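# Move empty wash bottle from shelved bench to cart tray

## Task

Take the empty wash bottle that sits on the bench with shelves and place it in the cart's top tray so it rests within the tray's walls (lying on its side is fine). No wash bottle may ever touch the floor. The robot must not tip over or finish leaning. At the end the gripper must be open and the hand moved away, because a bottle held in place only by the robot does not count.

## Robot and tools

ROBOT. A wheeled base with a vertical column, a tilting head and two six-joint arms (left and right), each with a two-finger gripper. Folded, as it starts, it measures 0.73 m long, 0.62 m wide and 1.88 m tall; its front sits 0.40 m ahead of the column. The base drives only forward/back and turns in place; it cannot strafe.

FRAMES. Base frame: origin on the floor under the column, between the drive wheels; x ahead, y to the left, z up. left_hand and right_hand are reported in this frame as the point where the fingers meet (tips reach 8 mm farther); the hand's z axis runs along the fingers (quat_wxyz maps (0,0,1) onto it) and its y axis across the opening. Odometry frame is the base frame at scene start; base_odometry heading runs -3.142 to 3.142, positive left, and counts wheel slip as travel.

execute_actions. Argument actions: a list holding one action or none (empty just reports state and images). Optional cameras: list of cam_head_left, cam_head_right, cam_left_wrist, cam_right_wrist, nav_camera or all; null/omitted gives all, [] gives none. An action may contain:
- base: exactly one of {translate_m: d}, a relative drive in metres from where the base last reported itself, forward positive, -3 to 3; or {rotate_rad: d}, a relative in-place turn in radians, counter-clockwise (left) positive, -3.2 to 3.2.
- joints: absolute targets keyed by name, one flat object covering both arms and the head. head_tilt_rad -0.61 to 1.308 (0 level, positive looks down). For each side X in left/right: X_joint1_rad -2.879 to 2.879; X_joint2_rad 0 to 3.141; X_joint3_rad 0 to 3.019; X_joint4_rad -1.692 to 1.57; X_joint5_rad -1.57 to 1.57 (positive swings hand to robot's right); X_joint6_rad -2.094 to 2.094 (hand roll, positive clockwise seen from behind); X_gripper_m 0 to 0.093, the fingertip gap in metres. Done tolerances: head 0.03, joints 1-6 0.045, 0.14, 0.09, 0.055, 0.03, 0.035, gripper 0.003.
- speeds: caps for this action only, translate_m 0.05-0.8 m/s, rotate_rad 0.1-1 rad/s (defaults are the maxima). A base move needing over 8.667 s is rejected. Arm speed cannot be lowered.
Base and joint motions start together. Any unknown key or out-of-range value rejects the whole call. Omitted joints may still be driving to earlier targets. Actions last at most 15 s. If a result reports a stop, later calls in the same reply are skipped.

wait {seconds: 0-10}: lets the scene run, returns state and images. zoom_image {camera, region:[x0,y0,x1,y1]} in pixels from the top-left of that camera's latest full image, at most 504x504. finished_scene {scene: n} ends the scene irrevocably; only call it once the bottle rests in the tray and the hand is released and clear.

ARM GEOMETRY (approximate). With joint1 at -1.57 (left) or 1.57 (right) and joints 5, 6 at 0, the arm moves in a forward vertical plane 0.23 m beside the column. Let a = j2 - 0.35, b = 1.05 + j2 - j3, c = b - j4 (c = 1.57 means fingers straight down). Hand point: ahead 0.12 + 0.39 sin a + 0.38 cos b + 0.25 cos c; up 1.46 + 0.39 cos a - 0.38 sin b - 0.25 sin c. E.g. j2, j3, j4 = 0.93, 0.78, 0.14 gives 0.60 ahead, 1.21 up. Real hands sit up to about 5 cm lower and nearer the column (more with loads); trust reported hand positions (1-3 cm error). Reach about 1 m from the shoulder, down to 0.47 m high; the floor is out of reach. Light objects (up to 0.3 kg) can be held fingers-down 0.65-1.6 m up out to 0.6 m ahead.

GRIPPER. Fingers 7 cm long; outer span is the opening +1 cm at tips, +5 cm at base; body 10 x 7 cm; wrist camera sticks 11 cm to one side. To grasp, command an opening narrower than the object: off_target is expected. If the reported opening stays at least 0.002 m above target, something is held. Wrist cameras look along the fingers, tilted 0.62 rad toward the hand's +x; closed tips land at image centre, right in image is the hand's -y, up is mostly -x.

RESULTS. base_status/joint_status per motion: done, off_target (may keep pushing), time_out, contact_stop (base only: wheel stalled; back off 0.05 m before retrying or turning), not_followed or 'joint command not followed' with a cause: a self-collision check withheld that arm's targets; back the joints moved at least 0.05 rad or move the other arm. on_its_own lists uncommanded behaviour; 'held at' is a held target. turned_by_wheels vs turned_by_imu differing by over about 4% and 0.05 rad means collision or slip. base_tilt in degrees (forward/right positive); a forward drop of 0.5 during a move means leaning back: reverse 0.05 m. wheel_motors_off=1 means an overload cutout (about 3 s of hard pushing, off 2 s). motor_effort shows wheel effort in percent with bracketed peak. Joint torques are noisy, offset readings. MOTOR HOT warns at 85 C; at 100 C an OVER-TEMPERATURE FAULT drops the arm.

CAUTIONS. Small target changes (under 0.03 rad, 0.08 for joints 2-3) may not move. Approach contact in 0.05 rad steps from the last target. A blocked arm keeps pushing and heats; relieve it by sending its reported positions as targets. Tables 0.30-1.20 m high can slide over the base and strike the column. Never let the arms collide or press on each other. Avoid dropping the bottle, slamming, or hard pushes; keep it well away from the floor. Thinking time lets the scene keep running; objects may get nudged occasionally.

Each tool is called after "Request:" as a command line: name --argument value for each argument, lists and objects as JSON in quotes; but a table of rows of numbers goes row by row, as --pt "numbers of a row", without its own name.

## Session

Request:
execute_actions --actions '[]'

Scene clock: 0.00 s.
Joint torques (N m, as the arm reports them, + toward a larger angle): no reading
base_odometry: x=+0.000 y=+0.000 heading=+0.000 (m, m, rad; odometry frame)
turned_by_wheels: +0.000 (rad since the last result)
turned_by_imu: +0.000 (rad since the last result)
base_tilt: forward=+0.0 right=+0.2 (deg)
base_status: not commanded
joint_positions: head_tilt_rad=+0.879 left_joint1_rad=-1.565 left_joint2_rad=+0.906 left_joint3_rad=+0.440 left_joint4_rad=-0.969 left_joint5_rad=-0.026 left_joint6_rad=-0.076 left_gripper_m=+0.095 right_joint1_rad=+1.579 right_joint2_rad=+0.921 right_joint3_rad=+0.370 right_joint4_rad=-0.985 right_joint5_rad=+0.006 right_joint6_rad=-0.022 right_gripper_m=+0.095
joint_status: not commanded
wheel_motors_off: 0
motor_effort: left_wheel=+2 right_wheel=+3 (%)
left_hand: x=+0.1562 y=+0.2303 z=+1.2504 quat_wxyz=(+0.439, +0.031, -0.897, -0.030) (m; base frame)
right_hand: x=+0.1143 y=-0.2249 z=+1.2673 quat_wxyz=(+0.485, +0.015, -0.875, -0.005) (m; base frame)
pictures: cam_head_left, cam_head_right, cam_left_wrist, cam_right_wrist, nav_camera
Images, in order (width x height): cam_head_left 672x504, cam_head_right 672x504, cam_left_wrist 504x504, cam_right_wrist 504x504, nav_camera 672x504.

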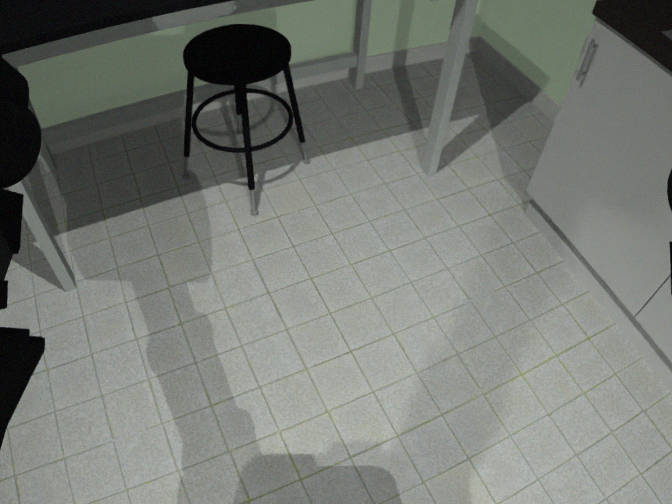

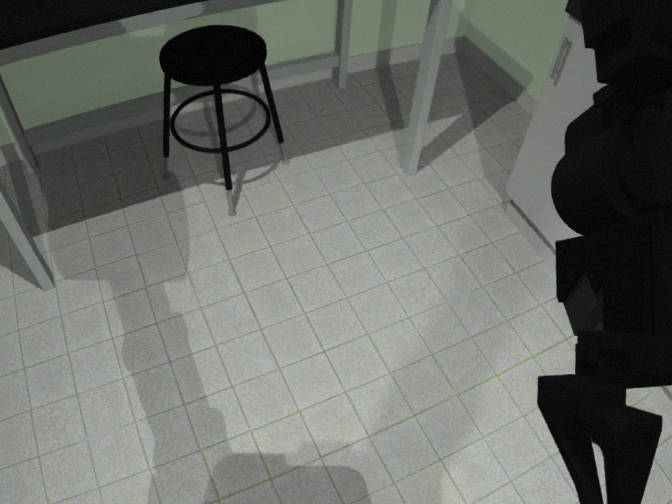

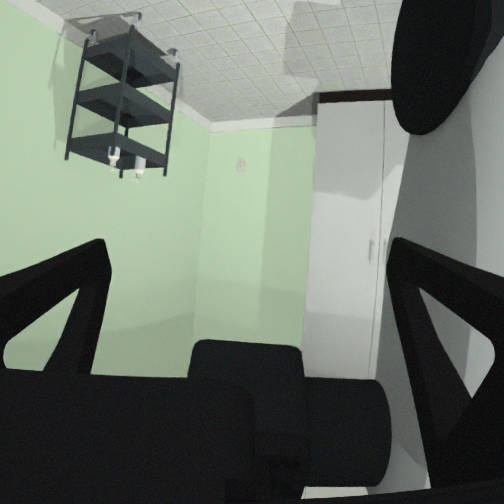

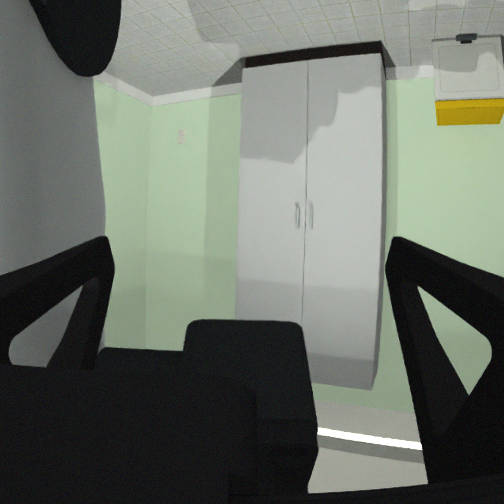

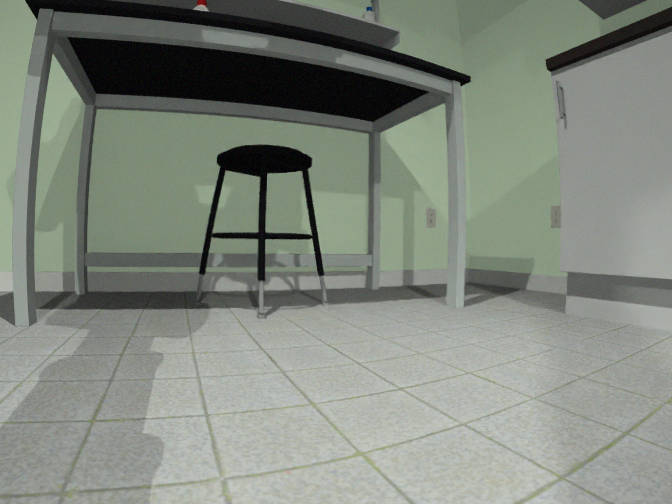

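Request:
execute_actions --actions '[{"joints":{"head_tilt_rad":0.3}}]' --cameras '["cam_head_left","cam_head_right"]'

Scene clock: 8.97 s.
Joint torques (N m, as the arm reports them, + toward a larger angle): left_arm=[-0.7  -7.22 -0.63 -1.25  0.02 -0.1 ] | right_arm=[-0.55 -5.66 -1.68 -1.47  0.07  0.1 ]
base_odometry: x=+0.000 y=+0.000 heading=+0.000 (m, m, rad; odometry frame)
turned_by_wheels: +0.000 (rad since the last result)
turned_by_imu: +0.001 (rad since the last result)
base_tilt: forward=-0.1 right=+0.3 (deg)
base_status: not commanded
joint_positions: head_tilt_rad=+0.319 left_joint1_rad=-1.565 left_joint2_rad=+0.906 left_joint3_rad=+0.440 left_joint4_rad=-0.969 left_joint5_rad=-0.026 left_joint6_rad=-0.076 left_gripper_m=+0.095 right_joint1_rad=+1.579 right_joint2_rad=+0.921 right_joint3_rad=+0.370 right_joint4_rad=-0.985 right_joint5_rad=+0.006 right_joint6_rad=-0.022 right_gripper_m=+0.095
joint_status: all done
wheel_motors_off: 0
motor_effort: left_wheel=+2(2) right_wheel=+3(3) (%)
left_hand: x=+0.1562 y=+0.2303 z=+1.2504 quat_wxyz=(+0.439, +0.031, -0.897, -0.030) (m; base frame)
right_hand: x=+0.1143 y=-0.2249 z=+1.2673 quat_wxyz=(+0.485, +0.015, -0.875, -0.005) (m; base frame)
pictures: cam_head_left, cam_head_right
Images, in order (width x height): cam_head_left 672x504, cam_head_right 672x504.

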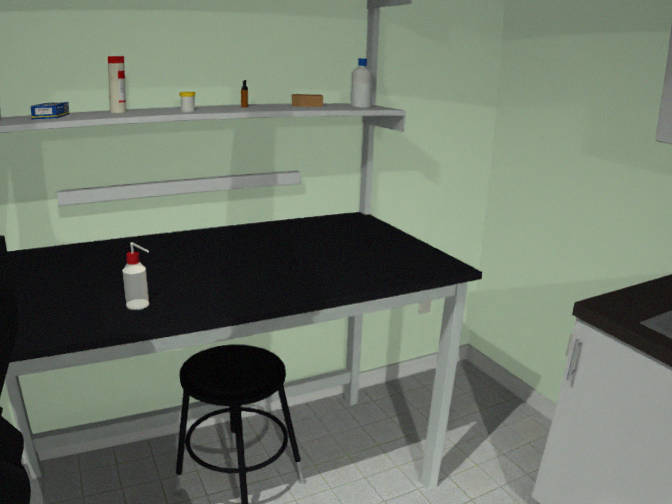

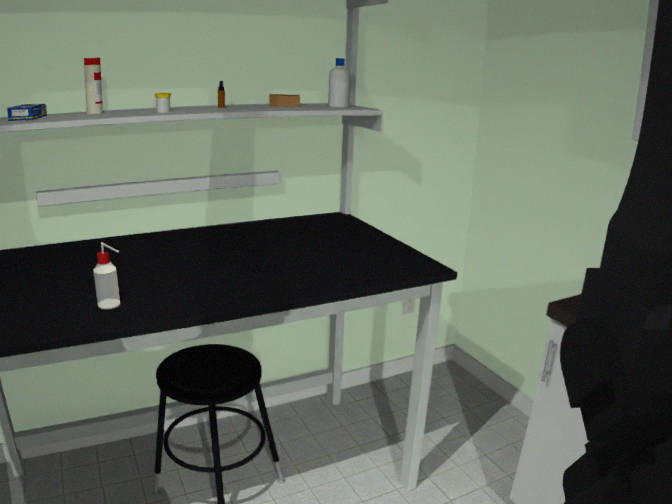

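Request:
execute_actions --actions '[{"base":{"rotate_rad":0.6}}]' --cameras '["cam_head_left","cam_head_right","nav_camera"]'

Scene clock: 16.37 s.
Joint torques (N m, as the arm reports them, + toward a larger angle): left_arm=[-0.83 -7.68 -0.82 -1.4  -0.05 -0.04] | right_arm=[-0.28 -5.64 -1.48 -1.56  0.08  0.1 ]
base_odometry: x=+0.000 y=+0.000 heading=+0.599 (m, m, rad; odometry frame)
turned_by_wheels: +0.599 (rad since the last result)
turned_by_imu: +0.592 (rad since the last result)
base_tilt: forward=+0.0 right=+0.2 (deg)
base_status: done
joint_positions: head_tilt_rad=+0.319 left_joint1_rad=-1.565 left_joint2_rad=+0.906 left_joint3_rad=+0.440 left_joint4_rad=-0.969 left_joint5_rad=-0.026 left_joint6_rad=-0.076 left_gripper_m=+0.095 right_joint1_rad=+1.579 right_joint2_rad=+0.921 right_joint3_rad=+0.370 right_joint4_rad=-0.985 right_joint5_rad=+0.006 right_joint6_rad=-0.022 right_gripper_m=+0.095
joint_status: not commanded
wheel_motors_off: 0
motor_effort: left_wheel=-2(30) right_wheel=+0(30) (%)
left_hand: x=+0.1562 y=+0.2303 z=+1.2504 quat_wxyz=(+0.439, +0.031, -0.897, -0.030) (m; base frame)
right_hand: x=+0.1143 y=-0.2249 z=+1.2673 quat_wxyz=(+0.485, +0.015, -0.875, -0.005) (m; base frame)
pictures: cam_head_left, cam_head_right, nav_camera
Images, in order (width x height): cam_head_left 672x504, cam_head_right 672x504, nav_camera 672x504.

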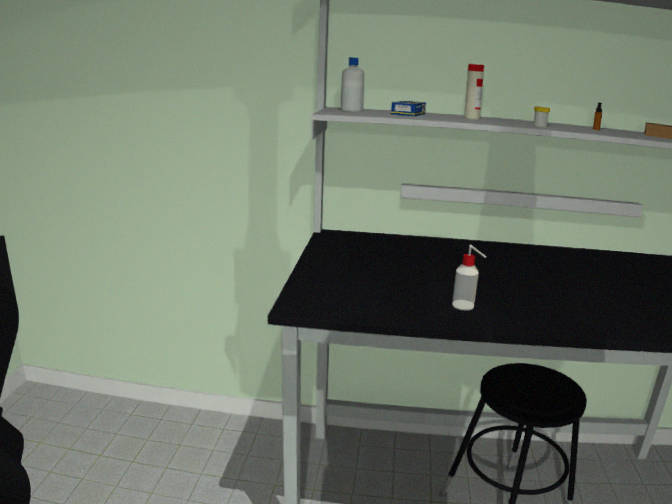

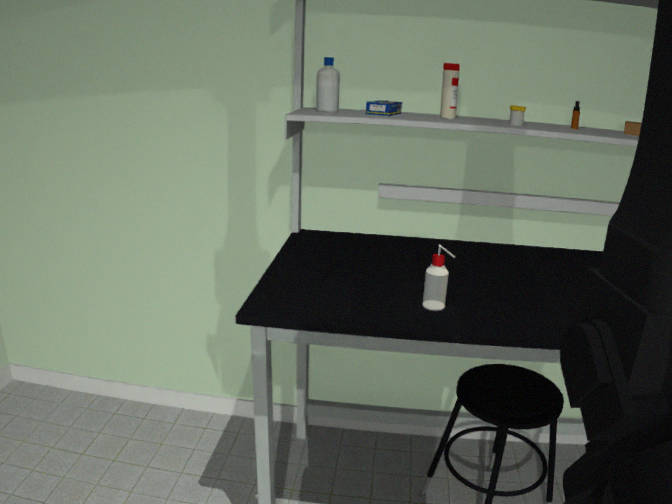

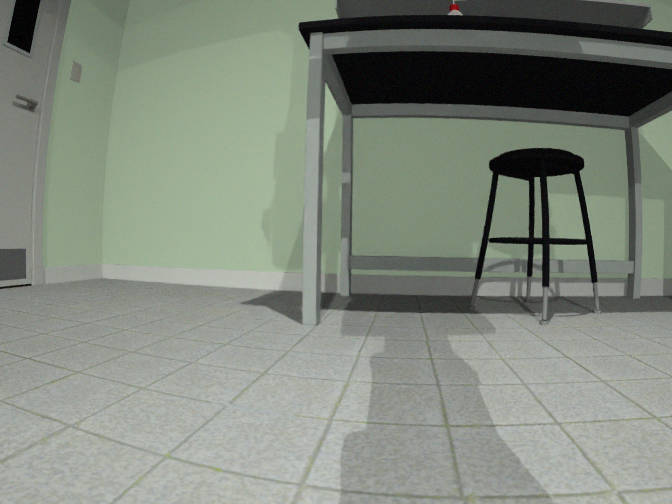

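Request:
execute_actions --actions '[{"base":{"rotate_rad":-0.12},"joints":{"head_tilt_rad":-0.1}}]' --cameras '["cam_head_left","nav_camera"]'

Scene clock: 51.90 s.
Joint torques (N m, as the arm reports them, + toward a larger angle): left_arm=[-0.51 -7.33 -0.68 -1.4  -0.03 -0.04] | right_arm=[-0.37 -5.54 -1.5  -1.61  0.06  0.1 ]
base_odometry: x=+0.000 y=+0.000 heading=+0.480 (m, m, rad; odometry frame)
turned_by_wheels: -0.119 (rad since the last result)
turned_by_imu: -0.118 (rad since the last result)
base_tilt: forward=+0.0 right=+0.2 (deg)
base_status: done
joint_positions: head_tilt_rad=-0.080 left_joint1_rad=-1.565 left_joint2_rad=+0.906 left_joint3_rad=+0.440 left_joint4_rad=-0.969 left_joint5_rad=-0.026 left_joint6_rad=-0.076 left_gripper_m=+0.095 right_joint1_rad=+1.579 right_joint2_rad=+0.921 right_joint3_rad=+0.370 right_joint4_rad=-0.985 right_joint5_rad=+0.006 right_joint6_rad=-0.022 right_gripper_m=+0.095
joint_status: all done
wheel_motors_off: 0
motor_effort: left_wheel=+1(28) right_wheel=+0(20) (%)
left_hand: x=+0.1562 y=+0.2303 z=+1.2504 quat_wxyz=(+0.439, +0.031, -0.897, -0.030) (m; base frame)
right_hand: x=+0.1143 y=-0.2249 z=+1.2673 quat_wxyz=(+0.485, +0.015, -0.875, -0.005) (m; base frame)
pictures: cam_head_left, nav_camera
Images, in order (width x height): cam_head_left 672x504, nav_camera 672x504.

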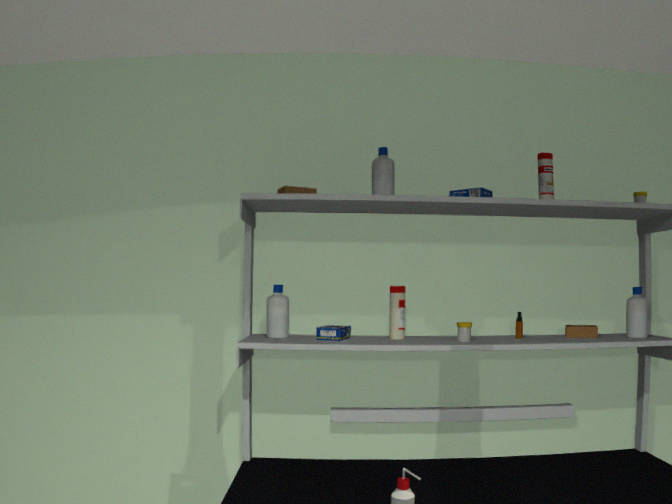

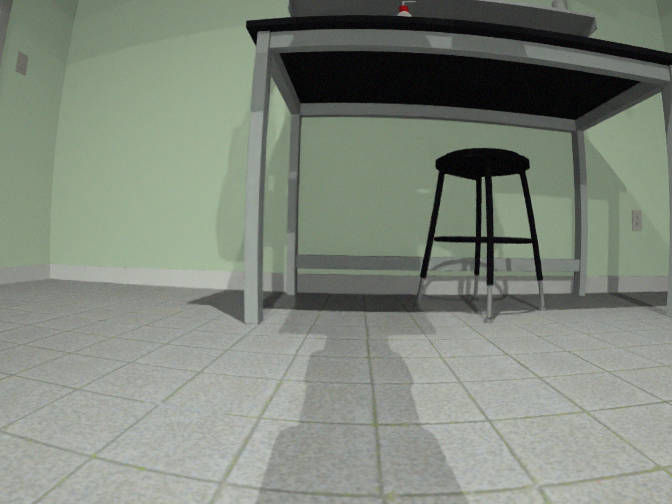

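Request:
execute_actions --actions '[{"base":{"translate_m":0.5},"joints":{"head_tilt_rad":0.7}}]' --cameras '["cam_head_left","cam_head_right","nav_camera"]'

Scene clock: 60.40 s.
Joint torques (N m, as the arm reports them, + toward a larger angle): left_arm=[-1.25 -7.33 -0.67 -1.4  -0.03 -0.06] | right_arm=[-0.68 -5.47 -1.72 -1.52  0.08  0.09]
base_odometry: x=+0.443 y=+0.231 heading=+0.481 (m, m, rad; odometry frame)
turned_by_wheels: +0.001 (rad since the last result)
turned_by_imu: +0.002 (rad since the last result)
base_tilt: forward=+0.0 right=+0.2 (deg)
base_status: done
joint_positions: head_tilt_rad=+0.703 left_joint1_rad=-1.565 left_joint2_rad=+0.906 left_joint3_rad=+0.442 left_joint4_rad=-0.969 left_joint5_rad=-0.026 left_joint6_rad=-0.076 left_gripper_m=+0.095 right_joint1_rad=+1.579 right_joint2_rad=+0.920 right_joint3_rad=+0.371 right_joint4_rad=-0.985 right_joint5_rad=+0.006 right_joint6_rad=-0.022 right_gripper_m=+0.095
joint_status: all done
wheel_motors_off: 0
motor_effort: left_wheel=+0(53) right_wheel=-1(44) (%)
left_hand: x=+0.1570 y=+0.2303 z=+1.2501 quat_wxyz=(+0.438, +0.031, -0.898, -0.030) (m; base frame)
right_hand: x=+0.1149 y=-0.2249 z=+1.2670 quat_wxyz=(+0.484, +0.015, -0.875, -0.005) (m; base frame)
pictures: cam_head_left, cam_head_right, nav_camera
Images, in order (width x height): cam_head_left 672x504, cam_head_right 672x504, nav_camera 672x504.

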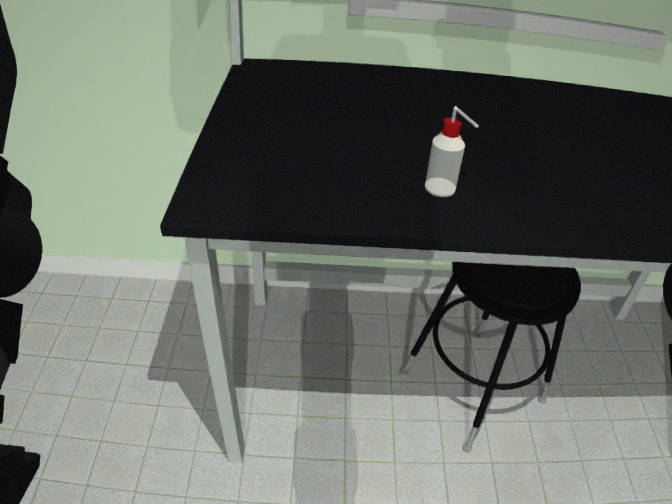

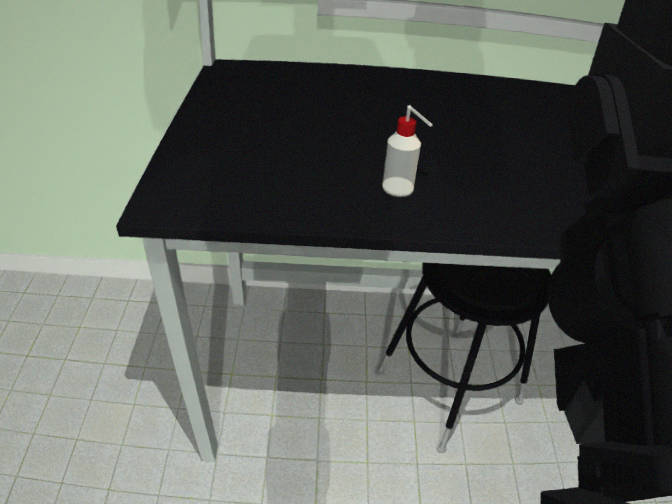

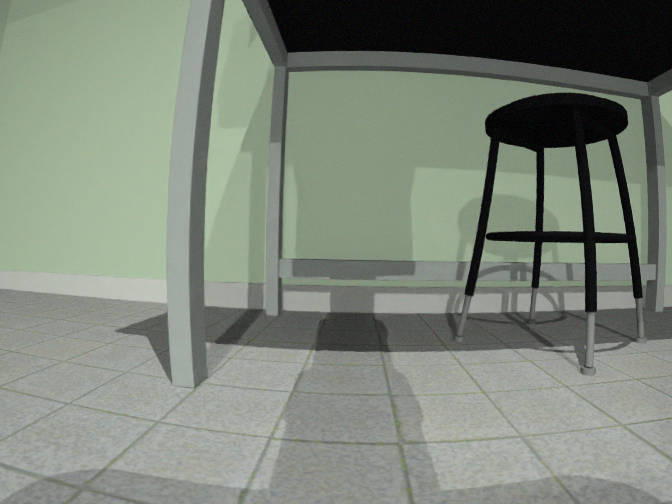

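Request:
execute_actions --actions '[{"joints":{"right_joint1_rad":1.57,"right_joint2_rad":1.885,"right_joint3_rad":1.265,"right_joint4_rad":1.27,"right_joint5_rad":0,"right_joint6_rad":0,"right_gripper_m":0.093}}]' --cameras '["cam_head_left","cam_head_right","cam_right_wrist"]'

Scene clock: 91.53 s.
Joint torques (N m, as the arm reports them, + toward a larger angle): left_arm=[-0.55 -7.52 -0.79 -1.4  -0.01 -0.06] | right_arm=[ -0.89 -16.41   1.33   2.79  -0.04   0.21]
base_odometry: x=+0.443 y=+0.231 heading=+0.481 (m, m, rad; odometry frame)
turned_by_wheels: +0.000 (rad since the last result)
turned_by_imu: +0.001 (rad since the last result)
base_tilt: forward=+0.0 right=+0.2 (deg)
base_status: not commanded
joint_positions: head_tilt_rad=+0.703 left_joint1_rad=-1.565 left_joint2_rad=+0.906 left_joint3_rad=+0.442 left_joint4_rad=-0.969 left_joint5_rad=-0.026 left_joint6_rad=-0.076 left_gripper_m=+0.095 right_joint1_rad=+1.579 right_joint2_rad=+1.895 right_joint3_rad=+1.263 right_joint4_rad=+1.245 right_joint5_rad=+0.004 right_joint6_rad=-0.009 right_gripper_m=+0.093
joint_status: all done
wheel_motors_off: 0
motor_effort: left_wheel=+1(1) right_wheel=-2(3) (%)
left_hand: x=+0.1570 y=+0.2303 z=+1.2501 quat_wxyz=(+0.438, +0.031, -0.898, -0.030) (m; base frame)
right_hand: x=+0.6905 y=-0.2199 z=+0.9815 quat_wxyz=(-0.539, +0.003, -0.843, +0.000) (m; base frame)
pictures: cam_head_left, cam_head_right, cam_right_wrist
Images, in order (width x height): cam_head_left 672x504, cam_head_right 672x504, cam_right_wrist 504x504.

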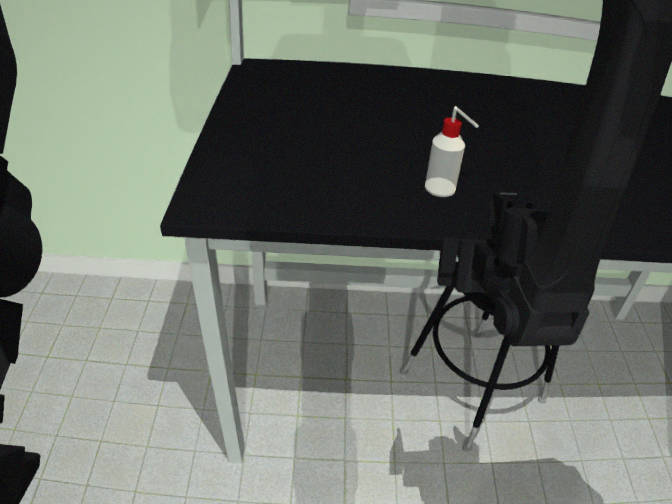

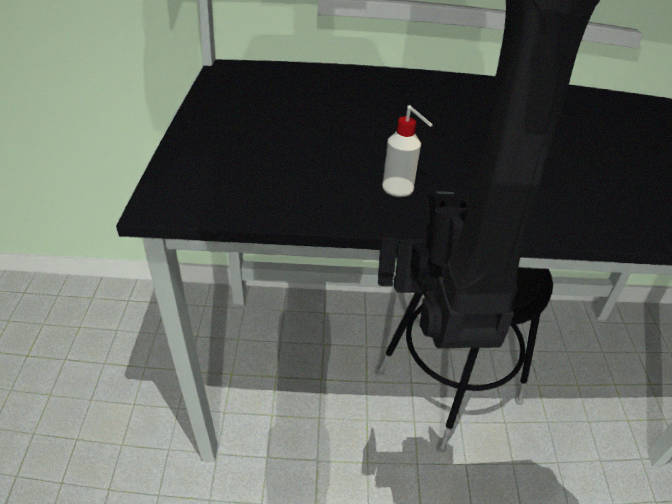

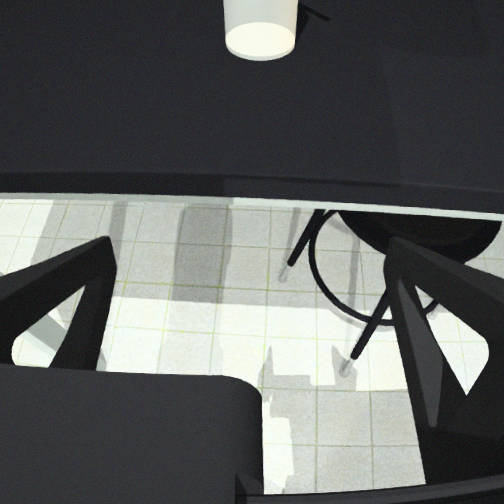

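Request:
execute_actions --actions '[{"base":{"translate_m":0.12},"speeds":{"translate_m":0.15}}]' --cameras '["cam_head_left","cam_right_wrist"]'

Scene clock: 102.60 s.
Joint torques (N m, as the arm reports them, + toward a larger angle): left_arm=[-0.63 -6.95 -0.77 -1.19  0.   -0.04] | right_arm=[ -0.66 -16.48   1.11   2.81  -0.05   0.2 ]
base_odometry: x=+0.550 y=+0.287 heading=+0.481 (m, m, rad; odometry frame)
turned_by_wheels: +0.001 (rad since the last result)
turned_by_imu: +0.001 (rad since the last result)
base_tilt: forward=+0.0 right=+0.2 (deg)
base_status: done
joint_positions: head_tilt_rad=+0.703 left_joint1_rad=-1.565 left_joint2_rad=+0.906 left_joint3_rad=+0.442 left_joint4_rad=-0.969 left_joint5_rad=-0.026 left_joint6_rad=-0.076 left_gripper_m=+0.095 right_joint1_rad=+1.579 right_joint2_rad=+1.893 right_joint3_rad=+1.265 right_joint4_rad=+1.245 right_joint5_rad=+0.004 right_joint6_rad=-0.009 right_gripper_m=+0.093
joint_status: not commanded
wheel_motors_off: 0
motor_effort: left_wheel=+0(31) right_wheel=-1(36) (%)
left_hand: x=+0.1570 y=+0.2303 z=+1.2501 quat_wxyz=(+0.438, +0.031, -0.898, -0.030) (m; base frame)
right_hand: x=+0.6923 y=-0.2199 z=+0.9830 quat_wxyz=(-0.540, +0.003, -0.842, +0.000) (m; base frame)
pictures: cam_head_left, cam_right_wrist
Images, in order (width x height): cam_head_left 672x504, cam_right_wrist 504x504.

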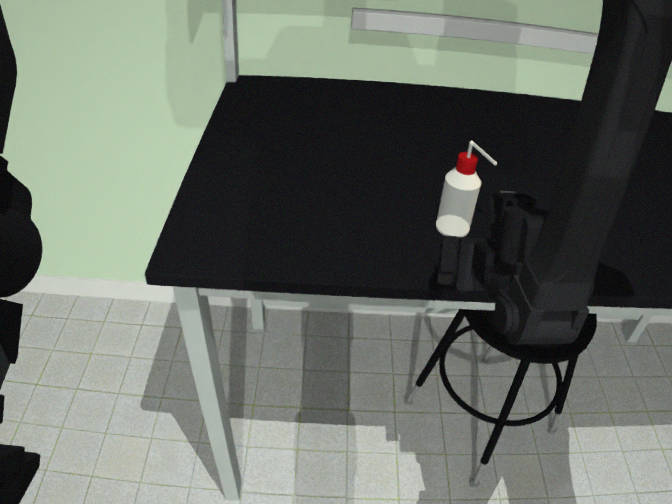

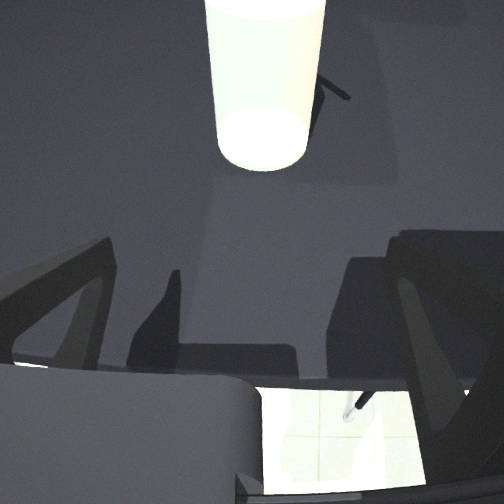

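Request:
execute_actions --actions '[{"base":{"translate_m":0.10},"speeds":{"translate_m":0.1}}]' --cameras '["cam_head_left","cam_right_wrist"]'

Scene clock: 115.77 s.
Joint torques (N m, as the arm reports them, + toward a larger angle): left_arm=[-0.82 -8.54 -0.69 -1.41 -0.01 -0.07] | right_arm=[ -1.18 -16.42   0.95   2.76  -0.07   0.22]
base_odometry: x=+0.639 y=+0.333 heading=+0.482 (m, m, rad; odometry frame)
turned_by_wheels: +0.001 (rad since the last result)
turned_by_imu: +0.002 (rad since the last result)
base_tilt: forward=+0.0 right=+0.2 (deg)
base_status: done
joint_positions: head_tilt_rad=+0.704 left_joint1_rad=-1.565 left_joint2_rad=+0.906 left_joint3_rad=+0.441 left_joint4_rad=-0.969 left_joint5_rad=-0.026 left_joint6_rad=-0.076 left_gripper_m=+0.095 right_joint1_rad=+1.579 right_joint2_rad=+1.892 right_joint3_rad=+1.266 right_joint4_rad=+1.245 right_joint5_rad=+0.004 right_joint6_rad=-0.009 right_gripper_m=+0.093
joint_status: not commanded
wheel_motors_off: 0
motor_effort: left_wheel=+1(33) right_wheel=-1(34) (%)
left_hand: x=+0.1564 y=+0.2303 z=+1.2503 quat_wxyz=(+0.439, +0.031, -0.897, -0.030) (m; base frame)
right_hand: x=+0.6931 y=-0.2199 z=+0.9835 quat_wxyz=(-0.541, +0.003, -0.841, +0.000) (m; base frame)
pictures: cam_head_left, cam_right_wrist
Images, in order (width x height): cam_head_left 672x504, cam_right_wrist 504x504.

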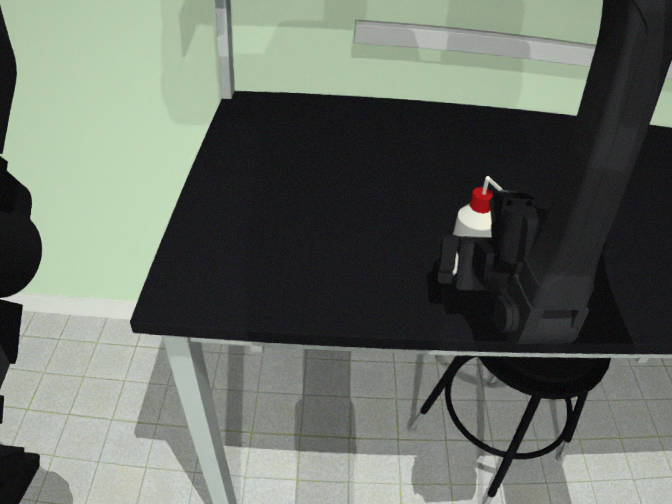

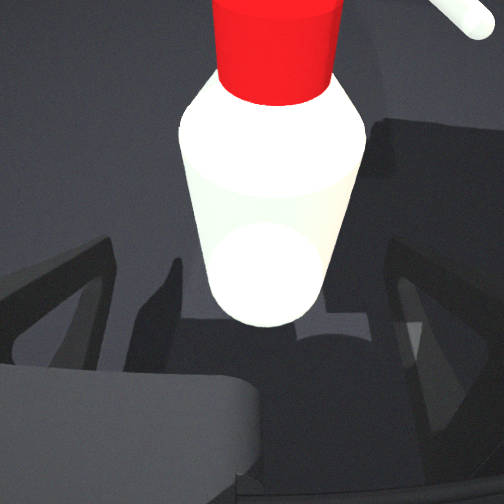

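Request:
execute_actions --actions '[{"base":{"translate_m":0.03},"speeds":{"translate_m":0.05}}]' --cameras '["cam_head_left","cam_right_wrist"]'

Scene clock: 126.53 s.
Joint torques (N m, as the arm reports them, + toward a larger angle): left_arm=[-0.38 -7.55 -0.61 -1.51 -0.01 -0.08] | right_arm=[ -1.06 -16.43   1.08   2.86  -0.04   0.2 ]
base_odometry: x=+0.665 y=+0.347 heading=+0.482 (m, m, rad; odometry frame)
turned_by_wheels: +0.000 (rad since the last result)
turned_by_imu: +0.001 (rad since the last result)
base_tilt: forward=-0.1 right=+0.2 (deg)
base_status: done
joint_positions: head_tilt_rad=+0.704 left_joint1_rad=-1.565 left_joint2_rad=+0.906 left_joint3_rad=+0.440 left_joint4_rad=-0.969 left_joint5_rad=-0.026 left_joint6_rad=-0.076 left_gripper_m=+0.095 right_joint1_rad=+1.579 right_joint2_rad=+1.891 right_joint3_rad=+1.265 right_joint4_rad=+1.245 right_joint5_rad=+0.004 right_joint6_rad=-0.009 right_gripper_m=+0.093
joint_status: not commanded
wheel_motors_off: 0
motor_effort: left_wheel=+0(33) right_wheel=+0(36) (%)
left_hand: x=+0.1560 y=+0.2303 z=+1.2505 quat_wxyz=(+0.439, +0.031, -0.897, -0.030) (m; base frame)
right_hand: x=+0.6936 y=-0.2199 z=+0.9843 quat_wxyz=(-0.541, +0.003, -0.841, +0.000) (m; base frame)
pictures: cam_head_left, cam_right_wrist
Images, in order (width x height): cam_head_left 672x504, cam_right_wrist 504x504.

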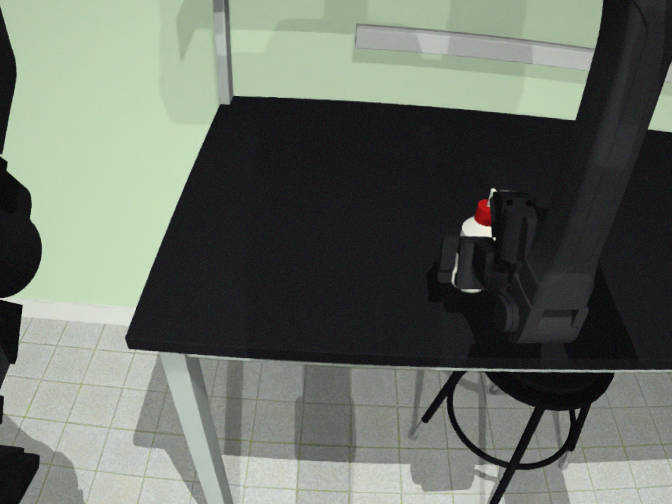

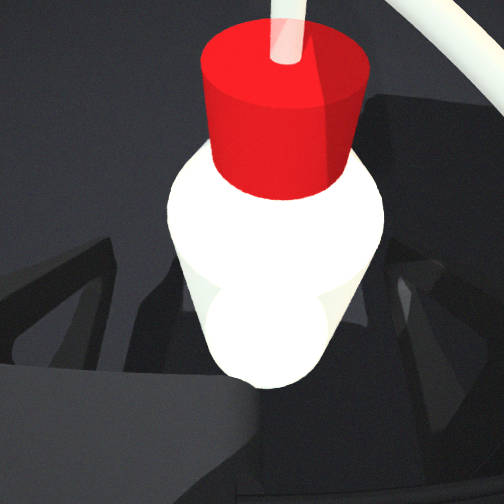

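Request:
execute_actions --actions '[{"joints":{"right_gripper_m":0.03}}]' --cameras '["cam_head_left","cam_right_wrist"]'

Scene clock: 132.43 s.
Joint torques (N m, as the arm reports them, + toward a larger angle): left_arm=[-0.42 -7.74 -0.61 -1.42  0.02 -0.05] | right_arm=[ -1.17 -16.4    1.06   2.87  -0.04   0.22]
base_odometry: x=+0.665 y=+0.347 heading=+0.482 (m, m, rad; odometry frame)
turned_by_wheels: +0.000 (rad since the last result)
turned_by_imu: +0.001 (rad since the last result)
base_tilt: forward=+0.0 right=+0.2 (deg)
base_status: not commanded
joint_positions: head_tilt_rad=+0.704 left_joint1_rad=-1.565 left_joint2_rad=+0.906 left_joint3_rad=+0.440 left_joint4_rad=-0.969 left_joint5_rad=-0.026 left_joint6_rad=-0.076 left_gripper_m=+0.095 right_joint1_rad=+1.579 right_joint2_rad=+1.891 right_joint3_rad=+1.265 right_joint4_rad=+1.245 right_joint5_rad=+0.003 right_joint6_rad=-0.009 right_gripper_m=+0.051
joint_status: right_gripper_m off_target (ended at +0.051, target +0.030)
wheel_motors_off: 0
motor_effort: left_wheel=+0(1) right_wheel=-1(0) (%)
left_hand: x=+0.1560 y=+0.2303 z=+1.2505 quat_wxyz=(+0.439, +0.031, -0.897, -0.030) (m; base frame)
right_hand: x=+0.6936 y=-0.2199 z=+0.9843 quat_wxyz=(-0.541, +0.003, -0.841, +0.000) (m; base frame)
pictures: cam_head_left, cam_right_wrist
Images, in order (width x height): cam_head_left 672x504, cam_right_wrist 504x504.

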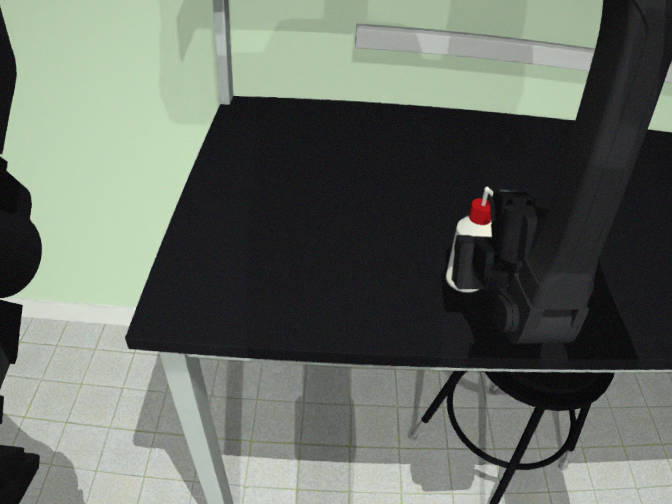

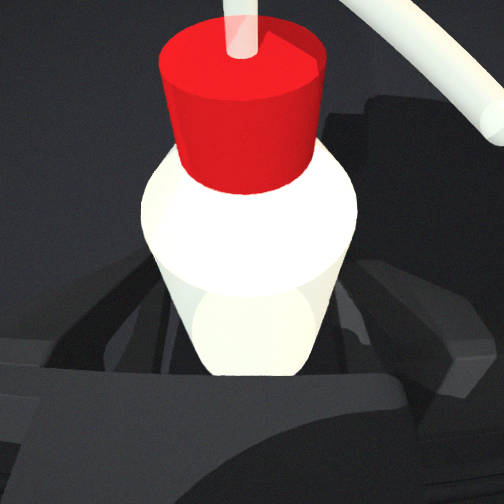

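Request:
execute_actions --actions '[{"joints":{"right_joint2_rad":1.72,"right_joint4_rad":1.1}}]' --cameras '["cam_head_left","cam_right_wrist"]'

Scene clock: 147.77 s.
Joint torques (N m, as the arm reports them, + toward a larger angle): left_arm=[-0.46 -7.34 -0.64 -1.4   0.   -0.08] | right_arm=[ -0.88 -16.13   2.89   1.17  -0.05   0.19]
base_odometry: x=+0.665 y=+0.347 heading=+0.482 (m, m, rad; odometry frame)
turned_by_wheels: +0.000 (rad since the last result)
turned_by_imu: +0.001 (rad since the last result)
base_tilt: forward=-0.1 right=+0.2 (deg)
base_status: not commanded
joint_positions: head_tilt_rad=+0.704 left_joint1_rad=-1.565 left_joint2_rad=+0.906 left_joint3_rad=+0.440 left_joint4_rad=-0.969 left_joint5_rad=-0.026 left_joint6_rad=-0.076 left_gripper_m=+0.095 right_joint1_rad=+1.579 right_joint2_rad=+1.706 right_joint3_rad=+1.265 right_joint4_rad=+1.116 right_joint5_rad=+0.003 right_joint6_rad=-0.009 right_gripper_m=+0.051
joint_status: all done
wheel_motors_off: 0
motor_effort: left_wheel=+1(1) right_wheel=-1(1) (%)
left_hand: x=+0.1560 y=+0.2303 z=+1.2505 quat_wxyz=(+0.439, +0.031, -0.897, -0.030) (m; base frame)
right_hand: x=+0.7608 y=-0.2202 z=+1.0663 quat_wxyz=(-0.564, +0.003, -0.826, +0.000) (m; base frame)
pictures: cam_head_left, cam_right_wrist
Images, in order (width x height): cam_head_left 672x504, cam_right_wrist 504x504.

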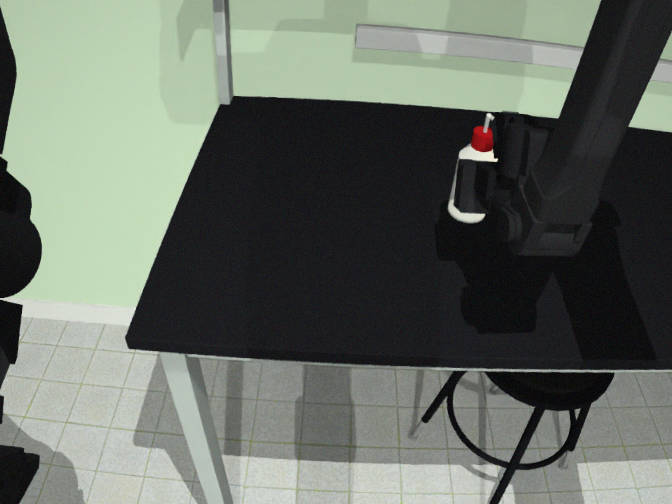

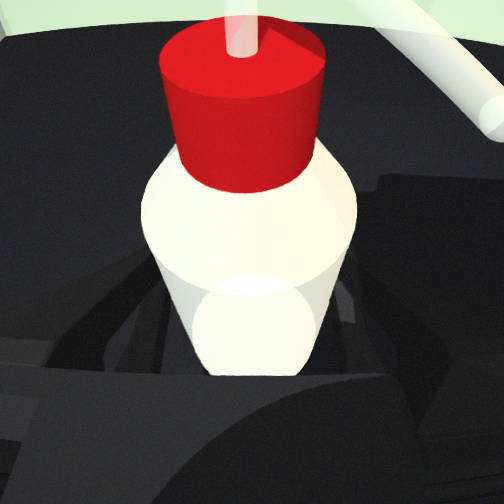

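Request:
execute_actions --actions '[{"base":{"translate_m":-0.5},"speeds":{"translate_m":0.4}}]' --cameras '[]'

Request:
execute_actions --actions '[{"base":{"rotate_rad":2.0},"joints":{"head_tilt_rad":0.45},"speeds":{"rotate_rad":0.6}}]' --cameras '["cam_head_left","cam_head_right","nav_camera","cam_right_wrist"]'

Scene clock: 163.30 s.
Joint torques (N m, as the arm reports them, + toward a larger angle): left_arm=[-0.66 -7.54 -0.72 -1.47 -0.04 -0.11] | right_arm=[ -0.89 -16.61   3.04   1.22  -0.03   0.21]
base_odometry: x=+0.222 y=+0.115 heading=+0.484 (m, m, rad; odometry frame)
turned_by_wheels: +0.001 (rad since the last result)
turned_by_imu: +0.002 (rad since the last result)
base_tilt: forward=-0.1 right=+0.1 (deg)
base_status: done
joint_positions: head_tilt_rad=+0.704 left_joint1_rad=-1.565 left_joint2_rad=+0.906 left_joint3_rad=+0.439 left_joint4_rad=-0.969 left_joint5_rad=-0.026 left_joint6_rad=-0.076 left_gripper_m=+0.095 right_joint1_rad=+1.579 right_joint2_rad=+1.709 right_joint3_rad=+1.264 right_joint4_rad=+1.116 right_joint5_rad=+0.003 right_joint6_rad=-0.009 right_gripper_m=+0.051
joint_status: not commanded
wheel_motors_off: 0
motor_effort: left_wheel=+1(40) right_wheel=-1(38) (%)
left_hand: x=+0.1554 y=+0.2303 z=+1.2506 quat_wxyz=(+0.440, +0.031, -0.897, -0.030) (m; base frame)
right_hand: x=+0.7588 y=-0.2204 z=+1.0641 quat_wxyz=(-0.562, +0.003, -0.827, +0.000) (m; base frame)
pictures: none
No camera images: the call's "cameras" was empty. Leave "cameras" out to get every camera's image.

Scene clock: 167.53 s.
Joint torques (N m, as the arm reports them, + toward a larger angle): left_arm=[-0.38 -7.72 -0.73 -1.44 -0.04 -0.06] | right_arm=[ -0.92 -17.06   2.99   1.3   -0.01   0.2 ]
base_odometry: x=+0.222 y=+0.115 heading=+2.484 (m, m, rad; odometry frame)
turned_by_wheels: +2.000 (rad since the last result)
turned_by_imu: +1.981 (rad since the last result)
base_tilt: forward=+0.0 right=+0.2 (deg)
base_status: done
joint_positions: head_tilt_rad=+0.469 left_joint1_rad=-1.565 left_joint2_rad=+0.906 left_joint3_rad=+0.439 left_joint4_rad=-0.969 left_joint5_rad=-0.026 left_joint6_rad=-0.076 left_gripper_m=+0.095 right_joint1_rad=+1.573 right_joint2_rad=+1.709 right_joint3_rad=+1.264 right_joint4_rad=+1.116 right_joint5_rad=+0.003 right_joint6_rad=-0.009 right_gripper_m=+0.051
joint_status: all done
wheel_motors_off: 0
motor_effort: left_wheel=+0(34) right_wheel=+0(44) (%)
left_hand: x=+0.1554 y=+0.2303 z=+1.2506 quat_wxyz=(+0.440, +0.031, -0.897, -0.030) (m; base frame)
right_hand: x=+0.7588 y=-0.2244 z=+1.0641 quat_wxyz=(-0.562, +0.003, -0.827, +0.003) (m; base frame)
pictures: cam_head_left, cam_head_right, cam_right_wrist, nav_camera
Images, in order (width x height): cam_head_left 672x504, cam_head_right 672x504, cam_right_wrist 504x504, nav_camera 672x504.

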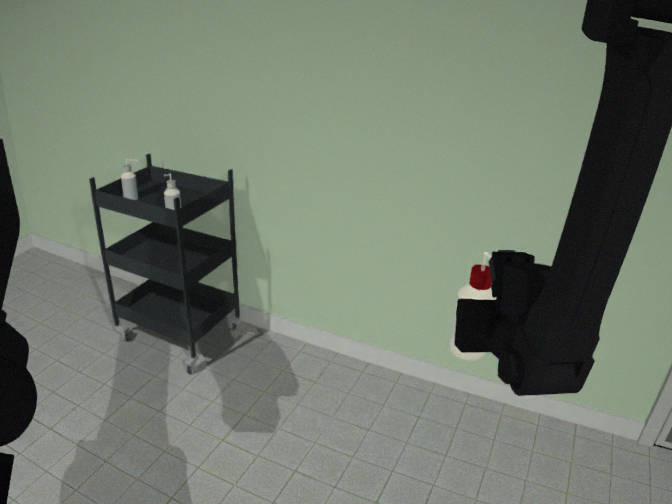

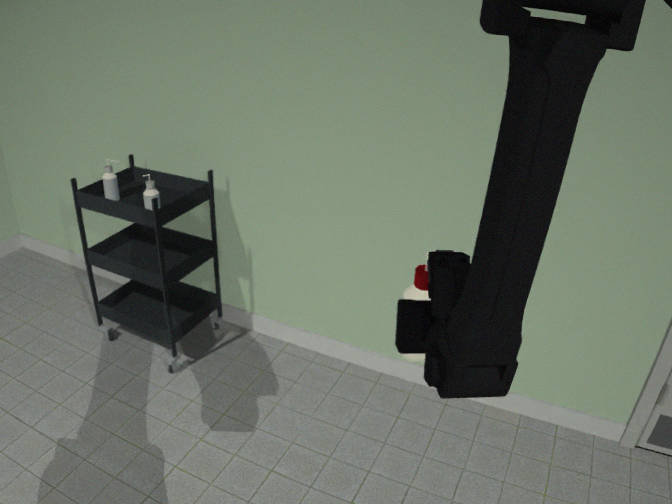

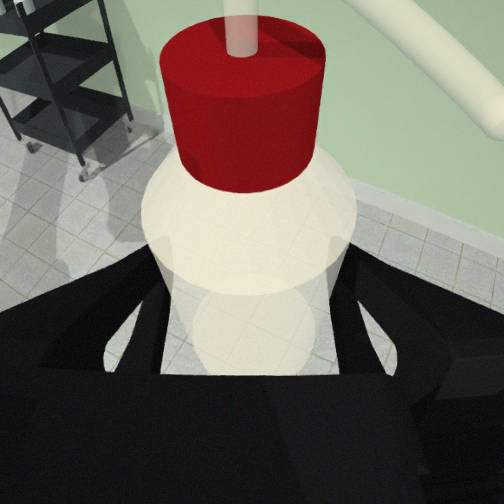

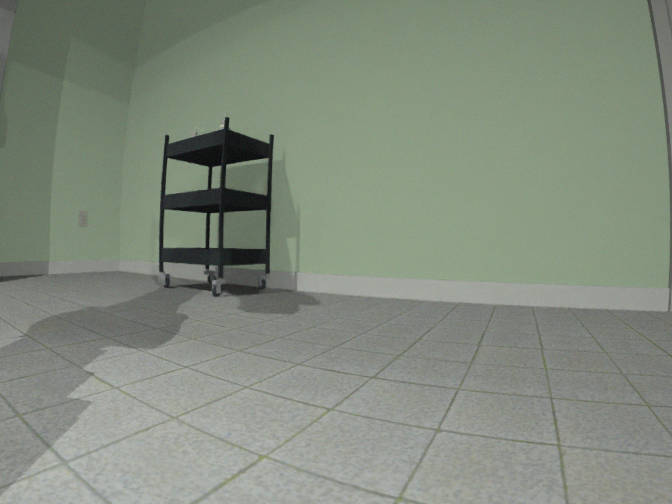

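Request:
execute_actions --actions '[{"base":{"rotate_rad":0.36},"speeds":{"rotate_rad":0.6}}]' --cameras '[]'

Request:
execute_actions --actions '[{"base":{"translate_m":0.9},"joints":{"head_tilt_rad":0.7},"speeds":{"translate_m":0.5}}]' --cameras '["cam_head_left","cam_head_right","nav_camera"]'

Scene clock: 179.23 s.
Joint torques (N m, as the arm reports them, + toward a larger angle): left_arm=[-0.72 -7.53 -0.48 -1.47 -0.01 -0.04] | right_arm=[ -0.4  -16.56   3.01   1.28   0.01   0.19]
base_odometry: x=+0.222 y=+0.115 heading=+2.843 (m, m, rad; odometry frame)
turned_by_wheels: +0.359 (rad since the last result)
turned_by_imu: +0.357 (rad since the last result)
base_tilt: forward=-0.2 right=+0.2 (deg)
base_status: done
joint_positions: head_tilt_rad=+0.468 left_joint1_rad=-1.565 left_joint2_rad=+0.906 left_joint3_rad=+0.439 left_joint4_rad=-0.969 left_joint5_rad=-0.026 left_joint6_rad=-0.076 left_gripper_m=+0.095 right_joint1_rad=+1.572 right_joint2_rad=+1.709 right_joint3_rad=+1.264 right_joint4_rad=+1.116 right_joint5_rad=+0.002 right_joint6_rad=-0.009 right_gripper_m=+0.051
joint_status: not commanded
wheel_motors_off: 0
motor_effort: left_wheel=-1(26) right_wheel=+1(29) (%)
left_hand: x=+0.1556 y=+0.2303 z=+1.2506 quat_wxyz=(+0.440, +0.031, -0.897, -0.030) (m; base frame)
right_hand: x=+0.7588 y=-0.2249 z=+1.0641 quat_wxyz=(-0.562, +0.003, -0.827, +0.003) (m; base frame)
pictures: none
No camera images: the call's "cameras" was empty. Leave "cameras" out to get every camera's image.

Scene clock: 182.57 s.
Joint torques (N m, as the arm reports them, + toward a larger angle): left_arm=[-0.62 -7.29 -0.73 -1.28 -0.02 -0.05] | right_arm=[ -1.11 -16.68   3.11   1.23  -0.02   0.21]
base_odometry: x=-0.638 y=+0.380 heading=+2.844 (m, m, rad; odometry frame)
turned_by_wheels: +0.001 (rad since the last result)
turned_by_imu: +0.002 (rad since the last result)
base_tilt: forward=-0.1 right=+0.2 (deg)
base_status: done
joint_positions: head_tilt_rad=+0.703 left_joint1_rad=-1.565 left_joint2_rad=+0.906 left_joint3_rad=+0.440 left_joint4_rad=-0.969 left_joint5_rad=-0.026 left_joint6_rad=-0.076 left_gripper_m=+0.095 right_joint1_rad=+1.572 right_joint2_rad=+1.711 right_joint3_rad=+1.262 right_joint4_rad=+1.116 right_joint5_rad=+0.002 right_joint6_rad=-0.009 right_gripper_m=+0.051
joint_status: all done
wheel_motors_off: 0
motor_effort: left_wheel=+0(45) right_wheel=-1(54) (%)
left_hand: x=+0.1562 y=+0.2303 z=+1.2504 quat_wxyz=(+0.439, +0.031, -0.897, -0.030) (m; base frame)
right_hand: x=+0.7572 y=-0.2249 z=+1.0624 quat_wxyz=(-0.560, +0.003, -0.828, +0.003) (m; base frame)
pictures: cam_head_left, cam_head_right, nav_camera
Images, in order (width x height): cam_head_left 672x504, cam_head_right 672x504, nav_camera 672x504.

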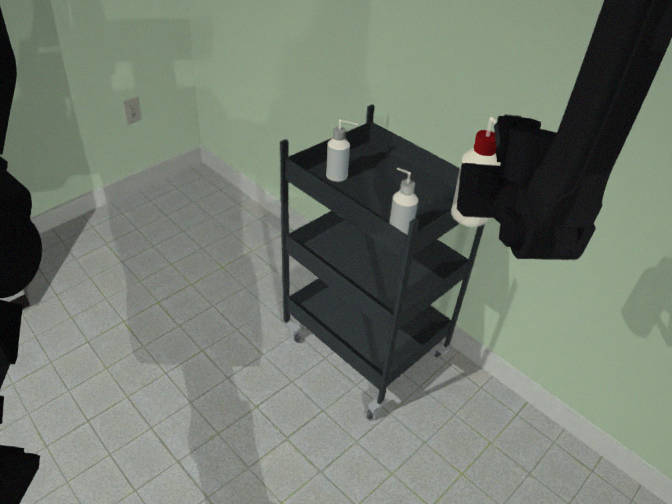

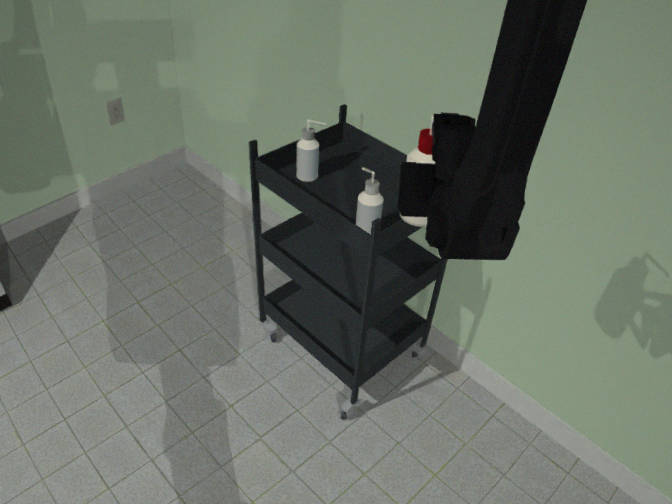

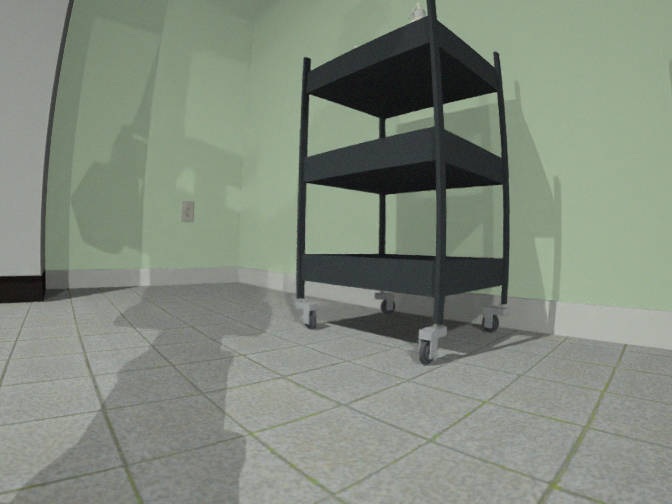

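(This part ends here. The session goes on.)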